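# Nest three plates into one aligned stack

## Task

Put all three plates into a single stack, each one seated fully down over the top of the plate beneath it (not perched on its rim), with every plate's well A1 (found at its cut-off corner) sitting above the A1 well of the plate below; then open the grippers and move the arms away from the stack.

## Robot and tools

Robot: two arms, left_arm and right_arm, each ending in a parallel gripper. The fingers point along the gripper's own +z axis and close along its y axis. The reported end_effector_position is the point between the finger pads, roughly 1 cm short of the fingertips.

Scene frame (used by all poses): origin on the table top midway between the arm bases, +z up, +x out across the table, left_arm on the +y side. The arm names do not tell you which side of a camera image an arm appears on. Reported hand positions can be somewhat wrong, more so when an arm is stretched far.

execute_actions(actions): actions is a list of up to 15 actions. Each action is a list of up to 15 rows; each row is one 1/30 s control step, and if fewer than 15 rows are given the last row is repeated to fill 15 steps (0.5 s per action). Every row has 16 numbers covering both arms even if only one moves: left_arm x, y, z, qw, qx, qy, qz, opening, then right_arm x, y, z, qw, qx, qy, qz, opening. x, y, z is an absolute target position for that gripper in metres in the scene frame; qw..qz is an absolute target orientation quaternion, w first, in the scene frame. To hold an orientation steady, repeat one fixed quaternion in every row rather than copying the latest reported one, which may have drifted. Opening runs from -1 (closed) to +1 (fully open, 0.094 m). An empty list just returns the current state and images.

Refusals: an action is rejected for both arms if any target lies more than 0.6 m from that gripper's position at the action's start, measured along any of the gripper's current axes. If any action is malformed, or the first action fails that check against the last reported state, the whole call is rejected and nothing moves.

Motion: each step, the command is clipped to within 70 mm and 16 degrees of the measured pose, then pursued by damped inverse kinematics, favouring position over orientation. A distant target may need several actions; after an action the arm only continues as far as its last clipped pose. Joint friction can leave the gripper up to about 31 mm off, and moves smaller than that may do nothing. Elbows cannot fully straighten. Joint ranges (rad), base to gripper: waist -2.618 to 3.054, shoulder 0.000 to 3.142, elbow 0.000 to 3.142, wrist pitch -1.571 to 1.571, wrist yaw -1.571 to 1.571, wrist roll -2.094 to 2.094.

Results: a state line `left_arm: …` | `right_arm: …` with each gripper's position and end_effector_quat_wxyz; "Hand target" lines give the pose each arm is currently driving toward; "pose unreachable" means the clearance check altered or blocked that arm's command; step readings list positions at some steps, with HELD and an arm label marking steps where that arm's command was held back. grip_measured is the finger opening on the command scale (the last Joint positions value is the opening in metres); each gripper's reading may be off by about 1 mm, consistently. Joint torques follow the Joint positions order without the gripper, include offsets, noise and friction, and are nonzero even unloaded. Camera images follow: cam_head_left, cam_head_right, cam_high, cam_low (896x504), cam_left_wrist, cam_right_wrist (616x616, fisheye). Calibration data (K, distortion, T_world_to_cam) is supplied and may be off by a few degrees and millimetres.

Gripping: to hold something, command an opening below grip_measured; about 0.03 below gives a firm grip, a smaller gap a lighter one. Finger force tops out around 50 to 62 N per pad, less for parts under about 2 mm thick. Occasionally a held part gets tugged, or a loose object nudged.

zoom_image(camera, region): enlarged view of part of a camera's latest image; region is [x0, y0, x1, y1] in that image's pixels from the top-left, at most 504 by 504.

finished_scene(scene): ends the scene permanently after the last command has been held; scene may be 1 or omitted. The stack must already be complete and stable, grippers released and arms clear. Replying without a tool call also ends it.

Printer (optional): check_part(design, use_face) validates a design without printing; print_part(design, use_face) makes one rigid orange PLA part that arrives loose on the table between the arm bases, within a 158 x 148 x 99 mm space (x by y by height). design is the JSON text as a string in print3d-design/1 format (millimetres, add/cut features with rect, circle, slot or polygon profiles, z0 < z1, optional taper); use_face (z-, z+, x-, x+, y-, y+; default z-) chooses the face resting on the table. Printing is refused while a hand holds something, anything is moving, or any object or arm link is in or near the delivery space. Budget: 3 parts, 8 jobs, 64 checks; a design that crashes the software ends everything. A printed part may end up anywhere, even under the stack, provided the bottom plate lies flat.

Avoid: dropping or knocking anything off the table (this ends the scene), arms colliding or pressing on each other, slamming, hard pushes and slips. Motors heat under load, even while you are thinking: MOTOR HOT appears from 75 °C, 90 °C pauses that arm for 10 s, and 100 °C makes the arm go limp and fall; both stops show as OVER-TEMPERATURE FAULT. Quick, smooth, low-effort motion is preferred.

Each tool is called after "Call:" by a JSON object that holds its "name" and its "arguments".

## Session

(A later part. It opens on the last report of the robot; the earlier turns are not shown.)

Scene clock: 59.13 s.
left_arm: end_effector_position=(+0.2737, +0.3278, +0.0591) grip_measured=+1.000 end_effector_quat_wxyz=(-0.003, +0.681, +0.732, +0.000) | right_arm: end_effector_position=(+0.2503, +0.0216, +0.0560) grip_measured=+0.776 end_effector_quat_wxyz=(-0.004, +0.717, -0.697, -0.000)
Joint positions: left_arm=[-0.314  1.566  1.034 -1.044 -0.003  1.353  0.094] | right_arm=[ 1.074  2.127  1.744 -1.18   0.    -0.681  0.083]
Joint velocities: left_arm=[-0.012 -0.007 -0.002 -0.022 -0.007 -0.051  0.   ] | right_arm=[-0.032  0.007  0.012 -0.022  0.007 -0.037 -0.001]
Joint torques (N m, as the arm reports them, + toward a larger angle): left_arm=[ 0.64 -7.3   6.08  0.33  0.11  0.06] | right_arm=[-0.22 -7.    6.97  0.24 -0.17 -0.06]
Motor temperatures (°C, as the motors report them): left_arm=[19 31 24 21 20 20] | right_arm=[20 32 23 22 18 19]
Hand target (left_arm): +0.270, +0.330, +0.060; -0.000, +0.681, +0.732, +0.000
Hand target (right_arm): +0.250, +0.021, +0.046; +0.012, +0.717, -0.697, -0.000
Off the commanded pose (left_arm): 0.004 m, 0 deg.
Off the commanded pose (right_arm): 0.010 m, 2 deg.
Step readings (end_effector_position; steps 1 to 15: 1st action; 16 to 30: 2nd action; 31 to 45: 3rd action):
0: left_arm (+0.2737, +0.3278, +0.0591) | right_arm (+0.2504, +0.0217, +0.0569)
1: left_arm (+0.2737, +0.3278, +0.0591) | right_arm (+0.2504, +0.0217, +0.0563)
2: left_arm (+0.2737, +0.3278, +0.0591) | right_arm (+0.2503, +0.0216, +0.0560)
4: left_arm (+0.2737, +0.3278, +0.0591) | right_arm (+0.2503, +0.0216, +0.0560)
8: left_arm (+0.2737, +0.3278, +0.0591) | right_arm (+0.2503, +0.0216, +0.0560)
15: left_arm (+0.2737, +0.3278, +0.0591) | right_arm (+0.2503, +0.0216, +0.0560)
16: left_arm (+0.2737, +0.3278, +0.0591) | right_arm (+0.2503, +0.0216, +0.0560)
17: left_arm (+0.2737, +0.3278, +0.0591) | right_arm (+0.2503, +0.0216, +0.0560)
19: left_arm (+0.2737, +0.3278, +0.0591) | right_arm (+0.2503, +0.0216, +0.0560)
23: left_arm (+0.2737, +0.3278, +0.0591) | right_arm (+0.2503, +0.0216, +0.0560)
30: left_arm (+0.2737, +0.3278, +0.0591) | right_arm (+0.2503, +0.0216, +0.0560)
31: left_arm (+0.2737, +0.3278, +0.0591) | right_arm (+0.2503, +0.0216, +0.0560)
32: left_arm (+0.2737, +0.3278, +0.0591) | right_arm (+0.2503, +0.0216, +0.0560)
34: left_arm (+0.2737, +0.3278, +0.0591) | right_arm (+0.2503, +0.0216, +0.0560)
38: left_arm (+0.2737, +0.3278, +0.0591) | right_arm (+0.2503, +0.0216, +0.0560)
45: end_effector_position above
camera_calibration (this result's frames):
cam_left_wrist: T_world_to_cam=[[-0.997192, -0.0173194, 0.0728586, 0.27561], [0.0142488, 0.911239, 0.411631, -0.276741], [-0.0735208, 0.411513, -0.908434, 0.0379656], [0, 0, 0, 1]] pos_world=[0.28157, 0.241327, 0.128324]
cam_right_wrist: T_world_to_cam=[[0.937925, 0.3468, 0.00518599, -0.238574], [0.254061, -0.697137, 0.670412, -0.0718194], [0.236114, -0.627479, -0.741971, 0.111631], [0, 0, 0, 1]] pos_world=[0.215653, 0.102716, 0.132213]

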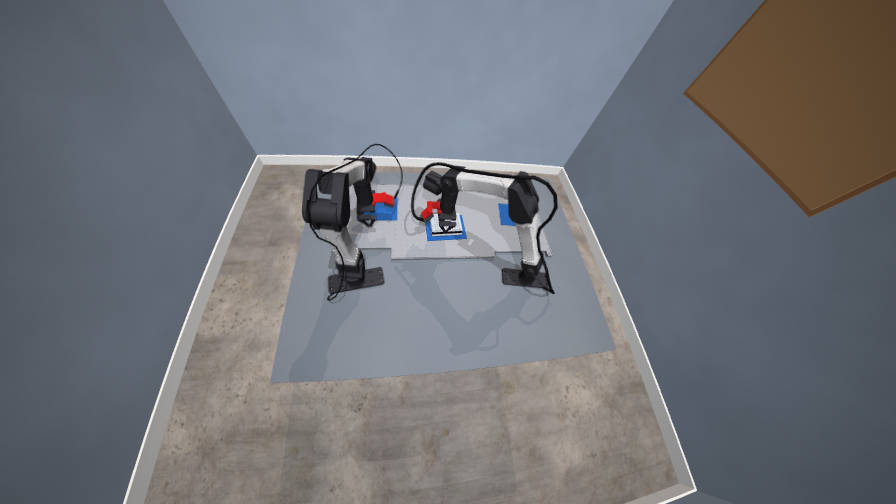

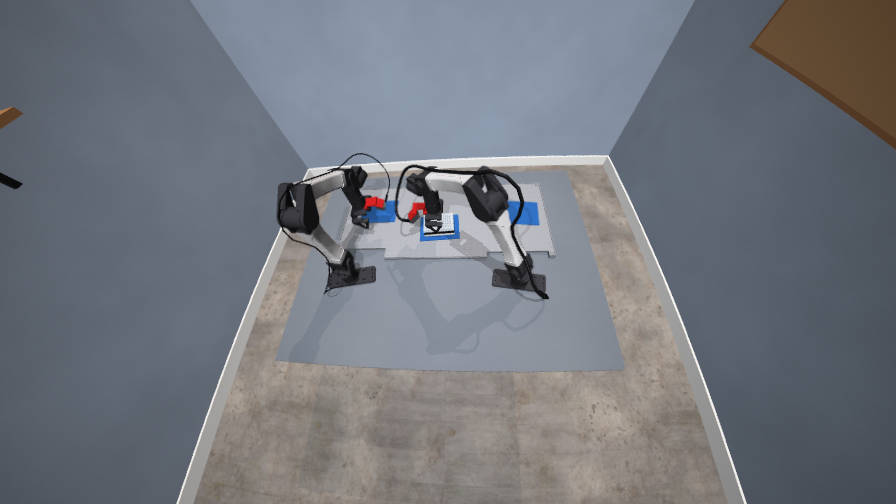

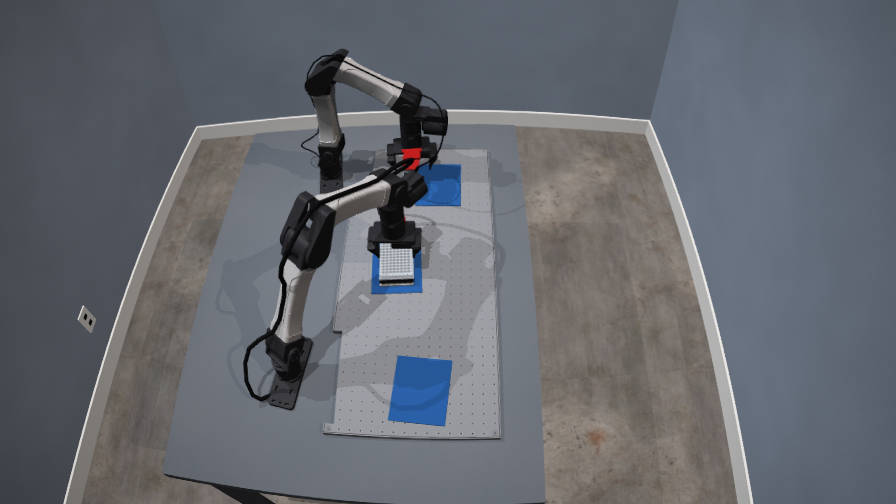

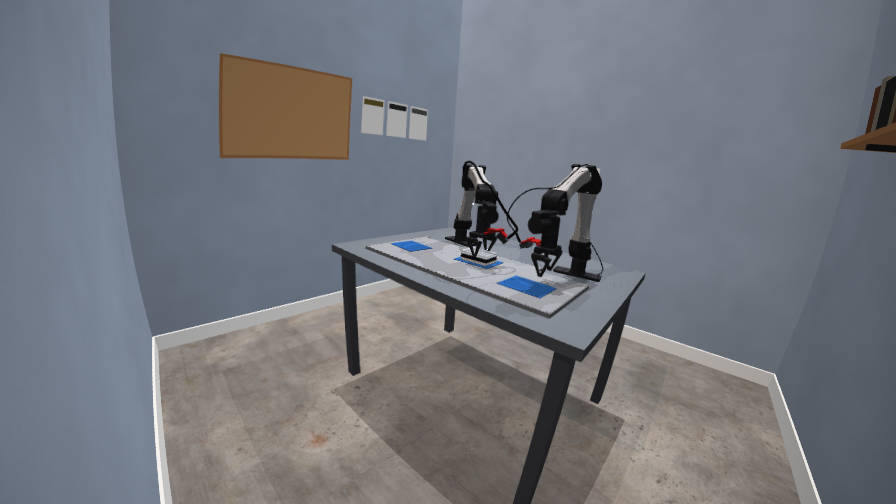

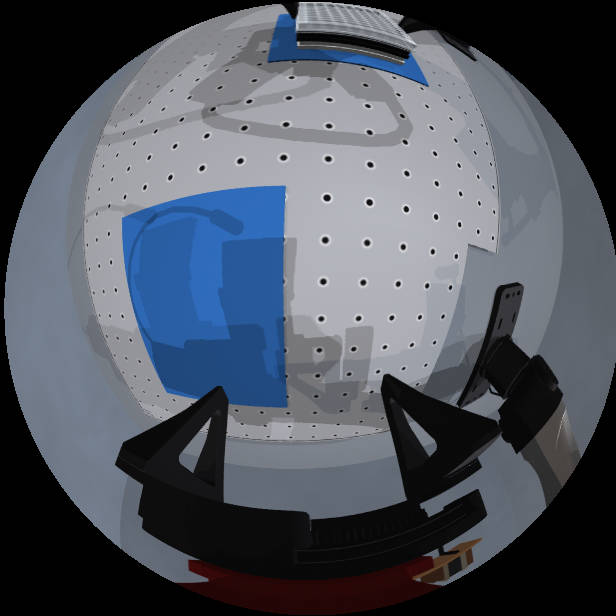

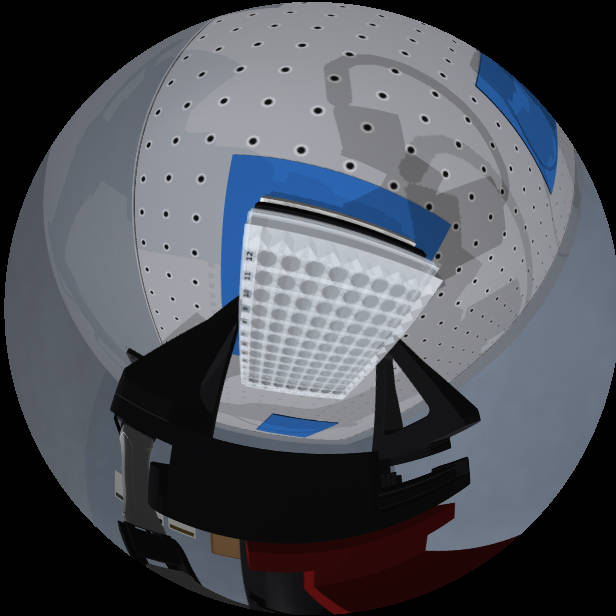

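Call:
{"name": "execute_actions", "arguments": {"actions": [[[0.27,0.33,0.06,0,0.681,0.732,0,1,0.2502,0.0214,0.054,0.004,0.717,-0.697,0,0.75]],[[0.27,0.33,0.06,0,0.681,0.732,0,1,0.2502,0.0214,0.054,0.004,0.717,-0.697,0,0.82]],[[0.27,0.33,0.06,0,0.681,0.732,0,1,0.2502,0.0214,0.054,0.004,0.717,-0.697,0,1]]]}}

Call:
{"name": "zoom_image", "arguments": {"camera": "cam_left_wrist", "region": [260,0,440,90]}}

Call:
{"name": "zoom_image", "arguments": {"camera": "cam_high", "region": [360,230,430,300]}}

Call:
{"name": "zoom_image", "arguments": {"camera": "cam_low", "region": [450,230,510,275]}}

Scene clock: 61.27 s.
left_arm: end_effector_position=(+0.2737, +0.3278, +0.0591) grip_measured=+1.000 end_effector_quat_wxyz=(-0.003, +0.681, +0.732, +0.000) | right_arm: end_effector_position=(+0.2499, +0.0210, +0.0537) grip_measured=+0.997 end_effector_quat_wxyz=(-0.000, +0.717, -0.697, +0.000)
Joint positions: left_arm=[-0.314  1.566  1.034 -1.044 -0.003  1.353  0.094] | right_arm=[ 1.074  2.133  1.744 -1.181  0.    -0.681  0.094]
Joint velocities: left_arm=[ 0.002  0.002  0.012 -0.022  0.037  0.051  0.   ] | right_arm=[-0.017 -0.022 -0.002  0.007 -0.022  0.037  0.001]
Joint torques (N m, as the arm reports them, + toward a larger angle): left_arm=[ 0.7  -7.31  6.13  0.33  0.07  0.12] | right_arm=[-0.11 -9.01  6.9   0.16 -0.16 -0.02]
Motor temperatures (°C, as the motors report them): left_arm=[19 31 24 21 20 20] | right_arm=[20 32 23 22 18 19]
Hand target (left_arm): +0.270, +0.330, +0.060; -0.000, +0.681, +0.732, +0.000
Hand target (right_arm): +0.250, +0.021, +0.054; +0.004, +0.717, -0.697, -0.000
Off the commanded pose (left_arm): 0.004 m, 0 deg.
Off the commanded pose (right_arm): 0.001 m, 1 deg.
Step readings (end_effector_position; steps 1 to 15: 1st action; 16 to 30: 2nd action; 31 to 45: 3rd action):
0: left_arm (+0.2737, +0.3278, +0.0591) | right_arm (+0.2503, +0.0216, +0.0560)
1: left_arm (+0.2737, +0.3278, +0.0591) | right_arm (+0.2503, +0.0216, +0.0560)
2: left_arm (+0.2737, +0.3278, +0.0591) | right_arm (+0.2503, +0.0216, +0.0560)
4: left_arm (+0.2737, +0.3278, +0.0591) | right_arm (+0.2503, +0.0216, +0.0560)
8: left_arm (+0.2737, +0.3278, +0.0591) | right_arm (+0.2503, +0.0216, +0.0560)
15: left_arm (+0.2737, +0.3278, +0.0591) | right_arm (+0.2503, +0.0216, +0.0560)
16: left_arm (+0.2737, +0.3278, +0.0591) | right_arm (+0.2503, +0.0216, +0.0560)
17: left_arm (+0.2737, +0.3278, +0.0591) | right_arm (+0.2502, +0.0215, +0.0560)
19: left_arm (+0.2737, +0.3278, +0.0591) | right_arm (+0.2502, +0.0215, +0.0560)
23: left_arm (+0.2737, +0.3278, +0.0591) | right_arm (+0.2502, +0.0215, +0.0560)
30: left_arm (+0.2737, +0.3278, +0.0591) | right_arm (+0.2502, +0.0215, +0.0560)
31: left_arm (+0.2737, +0.3278, +0.0591) | right_arm (+0.2502, +0.0215, +0.0560)
32: left_arm (+0.2737, +0.3278, +0.0591) | right_arm (+0.2501, +0.0214, +0.0556)
34: left_arm (+0.2737, +0.3278, +0.0591) | right_arm (+0.2500, +0.0211, +0.0544)
38: left_arm (+0.2737, +0.3278, +0.0591) | right_arm (+0.2499, +0.0210, +0.0537)
45: end_effector_position above
camera_calibration (this result's frames):
cam_left_wrist: T_world_to_cam=[[-0.997192, -0.0173194, 0.0728586, 0.27561], [0.0142488, 0.911239, 0.411631, -0.276741], [-0.0735208, 0.411513, -0.908434, 0.0379656], [0, 0, 0, 1]] pos_world=[0.28157, 0.241327, 0.128324]
cam_right_wrist: T_world_to_cam=[[0.937934, 0.346812, -0.000943758, -0.237694], [0.257023, -0.693272, 0.673286, -0.0714506], [0.232849, -0.63174, -0.739382, 0.110401], [0, 0, 0, 1]] pos_world=[0.215599, 0.102645, 0.129511]

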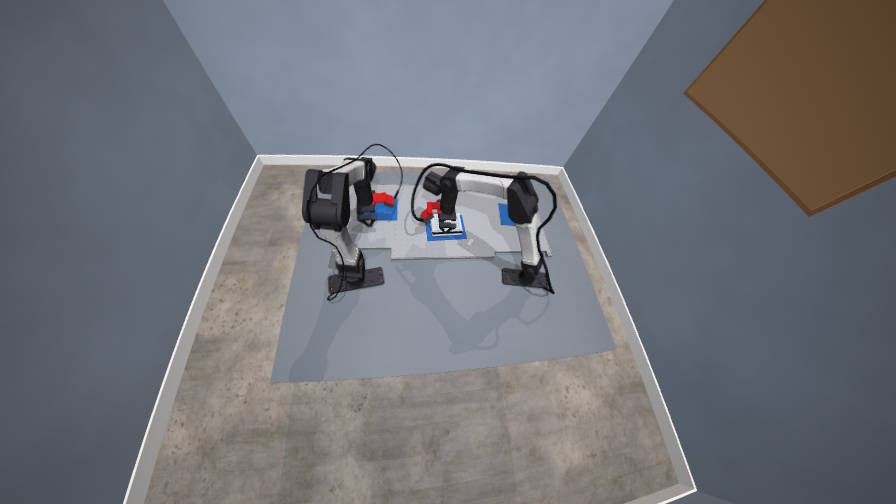

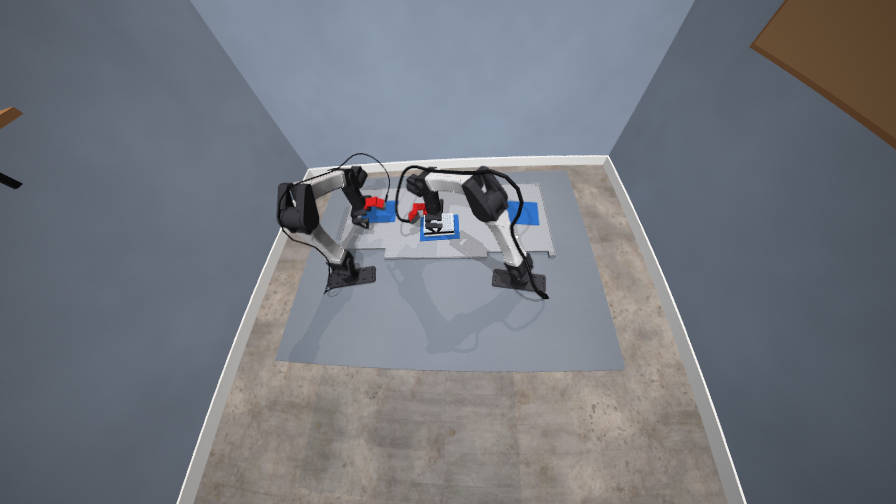

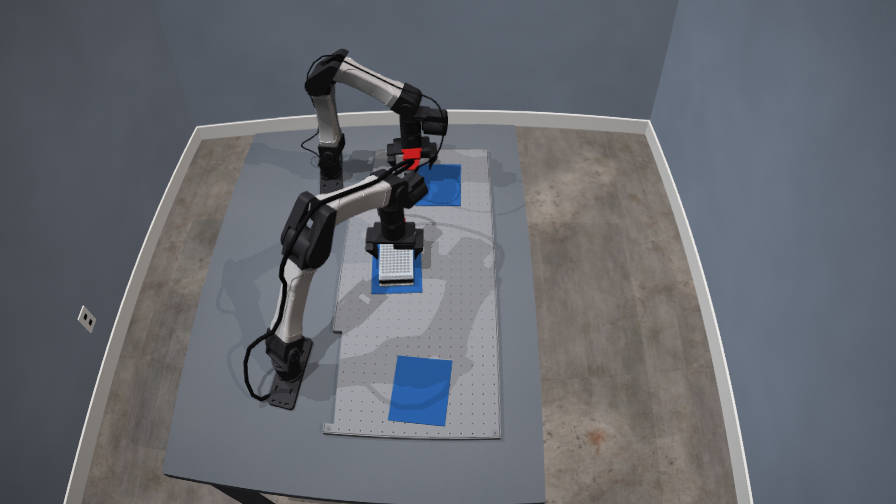

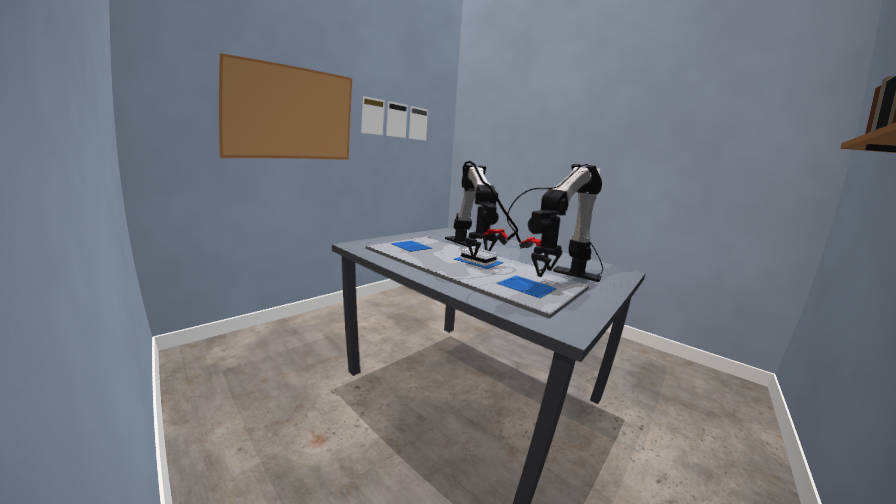

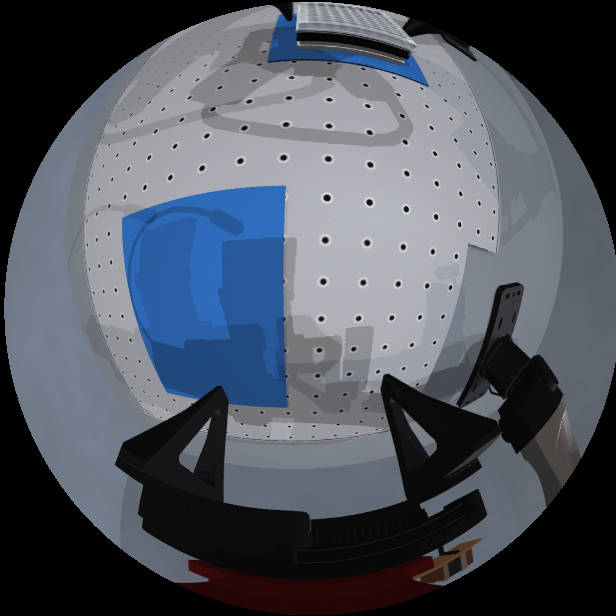

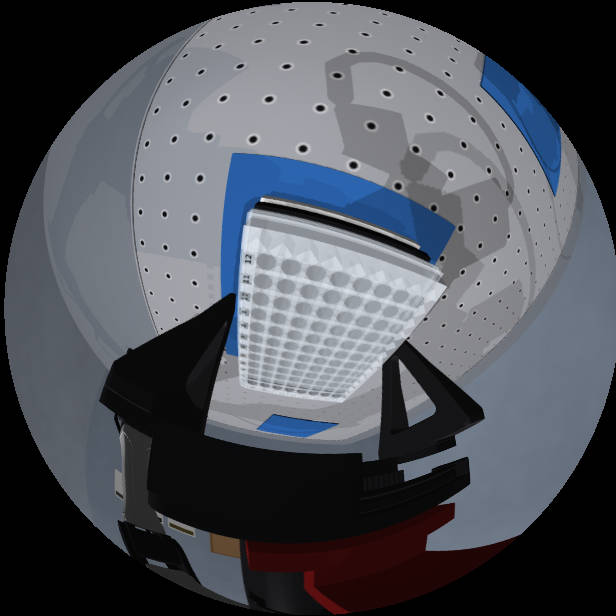

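Region (260, 0, 440, 90) of cam_left_wrist's 616x616 image, scaled by 2.800, with more detail than that image has.

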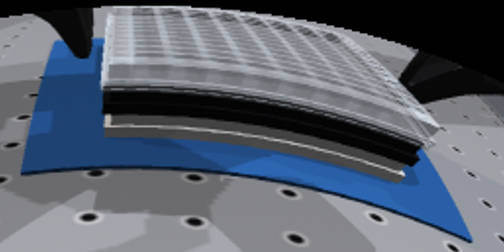

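Region (360, 230, 430, 300) of cam_high's 896x504 image, scaled by 7.200, with more detail than that image has.

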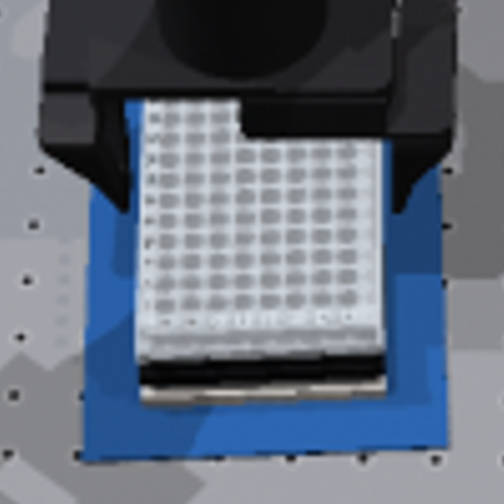

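Region (450, 230, 510, 275) of cam_low's 896x504 image, scaled by 8.400, with more detail than that image has; it fills the top 378 rows of this view, and the rest is white.

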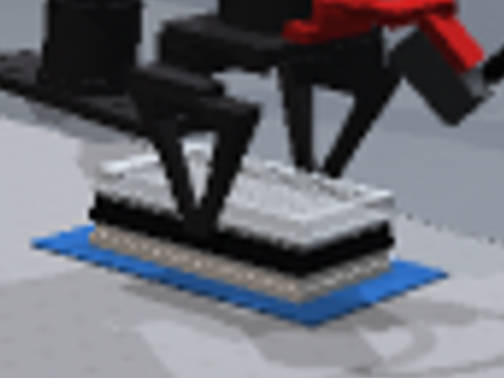

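Call:
{"name": "execute_actions", "arguments": {"actions": [[[0.27,0.33,0.06,0,0.681,0.732,0,1,0.2495,0.021,0.042,0.004,0.717,-0.697,0,1]],[[0.27,0.33,0.06,0,0.681,0.732,0,1,0.2495,0.021,0.036,0.004,0.717,-0.697,0,1]],[[0.27,0.33,0.06,0,0.681,0.732,0,1,0.2495,0.021,0.036,0.004,0.717,-0.697,0,1]]]}}

Call:
{"name": "zoom_image", "arguments": {"camera": "cam_low", "region": [450,230,510,275]}}

Scene clock: 63.50 s.
left_arm: end_effector_position=(+0.2737, +0.3278, +0.0591) grip_measured=+1.000 end_effector_quat_wxyz=(-0.003, +0.681, +0.732, +0.000) | right_arm: end_effector_position=(+0.2505, +0.0218, +0.0436) grip_measured=+0.997 end_effector_quat_wxyz=(+0.001, +0.717, -0.697, +0.000)
Joint positions: left_arm=[-0.314  1.566  1.034 -1.044 -0.003  1.353  0.094] | right_arm=[ 1.074  2.146  1.724 -1.151  0.    -0.681  0.094]
Joint velocities: left_arm=[ 0.002 -0.012 -0.002  0.051  0.007  0.066  0.   ] | right_arm=[ 0.007 -0.002 -0.017 -0.007 -0.051 -0.007 -0.001]
Joint torques (N m, as the arm reports them, + toward a larger angle): left_arm=[ 0.76 -7.24  6.18  0.38  0.11  0.1 ] | right_arm=[-0.02 -9.27  4.45  0.57 -0.16 -0.02]
Motor temperatures (°C, as the motors report them): left_arm=[19 31 24 21 20 20] | right_arm=[20 33 23 22 18 19]
Hand target (left_arm): +0.270, +0.330, +0.060; -0.000, +0.681, +0.732, +0.000
Hand target (right_arm): +0.249, +0.021, +0.036; +0.004, +0.717, -0.697, -0.000
Off the commanded pose (left_arm): 0.004 m, 0 deg.
Off the commanded pose (right_arm): 0.008 m, 0 deg.
Step readings (end_effector_position; steps 1 to 15: 1st action; 16 to 30: 2nd action; 31 to 45: 3rd action):
0: left_arm (+0.2737, +0.3278, +0.0591) | right_arm (+0.2499, +0.0210, +0.0537)
1: left_arm (+0.2737, +0.3278, +0.0591) | right_arm (+0.2500, +0.0211, +0.0537)
2: left_arm (+0.2737, +0.3278, +0.0591) | right_arm (+0.2502, +0.0214, +0.0537)
4: left_arm (+0.2737, +0.3278, +0.0591) | right_arm (+0.2506, +0.0219, +0.0537)
8: left_arm (+0.2737, +0.3278, +0.0591) | right_arm (+0.2509, +0.0224, +0.0537)
15: left_arm (+0.2737, +0.3278, +0.0591) | right_arm (+0.2511, +0.0226, +0.0537)
16: left_arm (+0.2737, +0.3278, +0.0591) | right_arm (+0.2511, +0.0227, +0.0529)
17: left_arm (+0.2737, +0.3278, +0.0591) | right_arm (+0.2512, +0.0227, +0.0520)
19: left_arm (+0.2737, +0.3278, +0.0591) | right_arm (+0.2504, +0.0218, +0.0486)
23: left_arm (+0.2737, +0.3278, +0.0591) | right_arm (+0.2498, +0.0209, +0.0439)
30: left_arm (+0.2737, +0.3278, +0.0591) | right_arm (+0.2503, +0.0216, +0.0436)
31: left_arm (+0.2737, +0.3278, +0.0591) | right_arm (+0.2504, +0.0217, +0.0436)
32: left_arm (+0.2737, +0.3278, +0.0591) | right_arm (+0.2504, +0.0217, +0.0436)
34: left_arm (+0.2737, +0.3278, +0.0591) | right_arm (+0.2504, +0.0217, +0.0436)
38: left_arm (+0.2737, +0.3278, +0.0591) | right_arm (+0.2504, +0.0217, +0.0436)
45: end_effector_position above
camera_calibration (this result's frames):
cam_left_wrist: T_world_to_cam=[[-0.997192, -0.0173194, 0.0728586, 0.27561], [0.0142488, 0.911239, 0.411631, -0.276741], [-0.0735208, 0.411513, -0.908434, 0.0379656], [0, 0, 0, 1]] pos_world=[0.28157, 0.241327, 0.128324]
cam_right_wrist: T_world_to_cam=[[0.937931, 0.346808, -0.00320209, -0.238411], [0.258117, -0.691843, 0.674335, -0.0646527], [0.231649, -0.633306, -0.738418, 0.103599], [0, 0, 0, 1]] pos_world=[0.216302, 0.103563, 0.119333]

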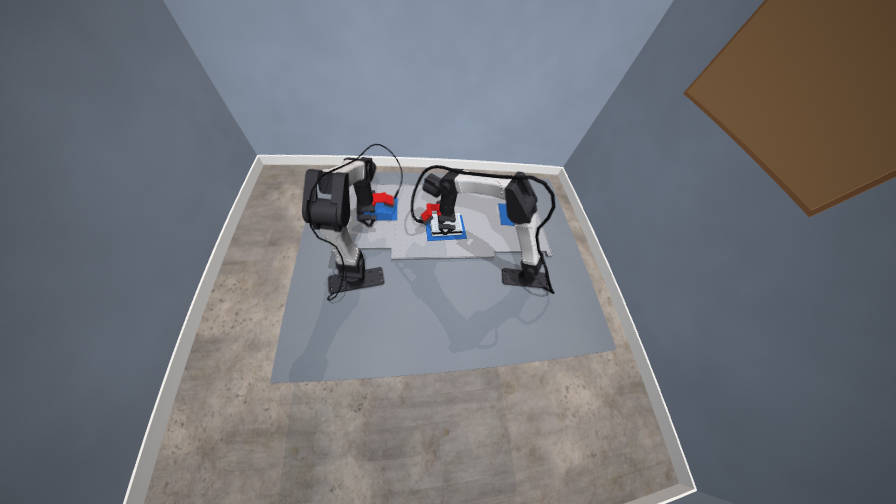

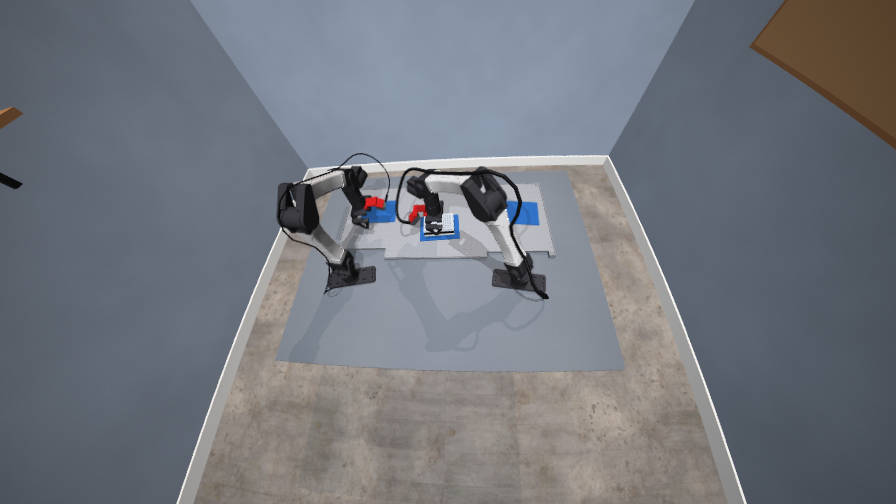

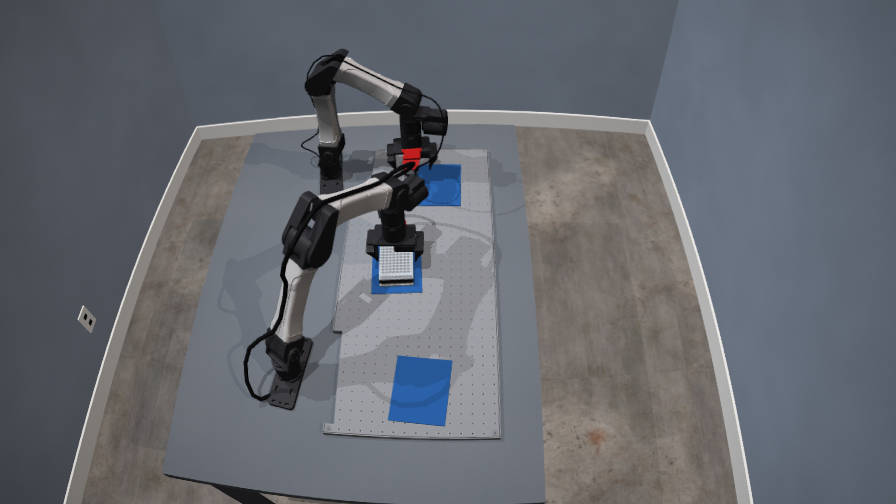

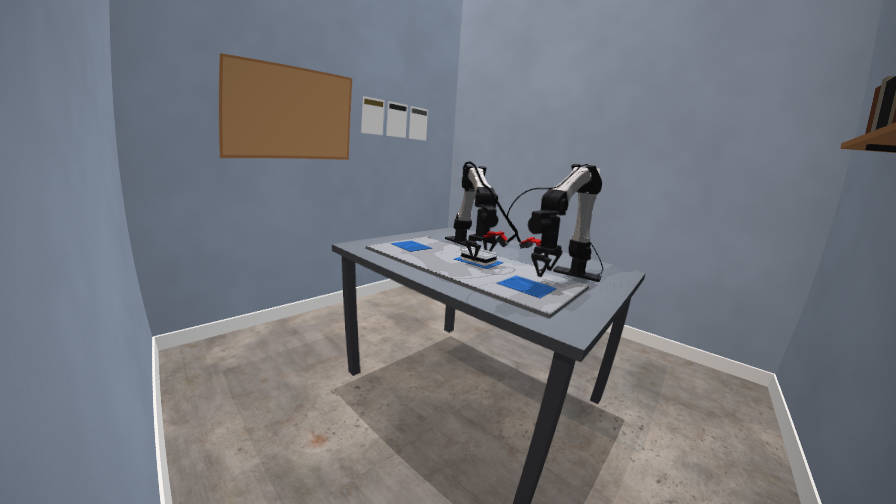

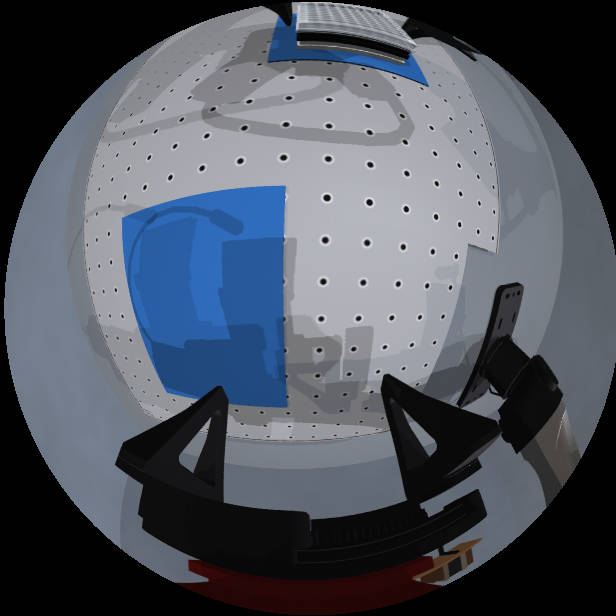

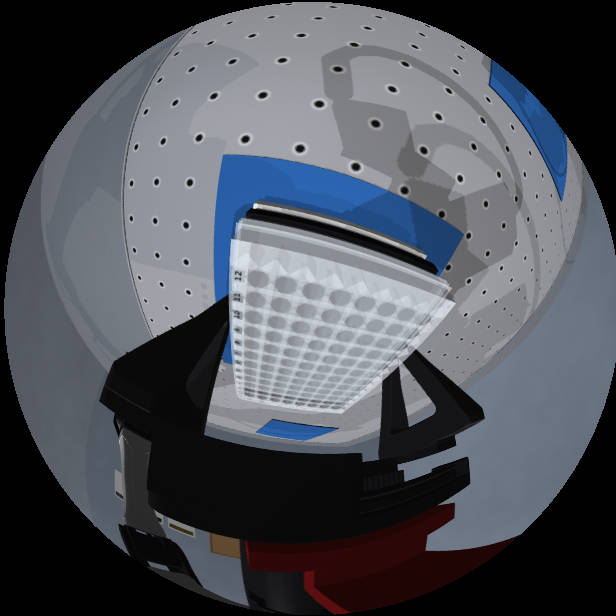

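Region (450, 230, 510, 275) of cam_low's 896x504 image, scaled by 8.400, with more detail than that image has; it fills the top 378 rows of this view, and the rest is white.

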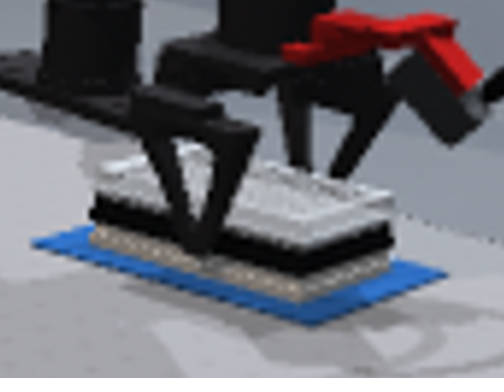

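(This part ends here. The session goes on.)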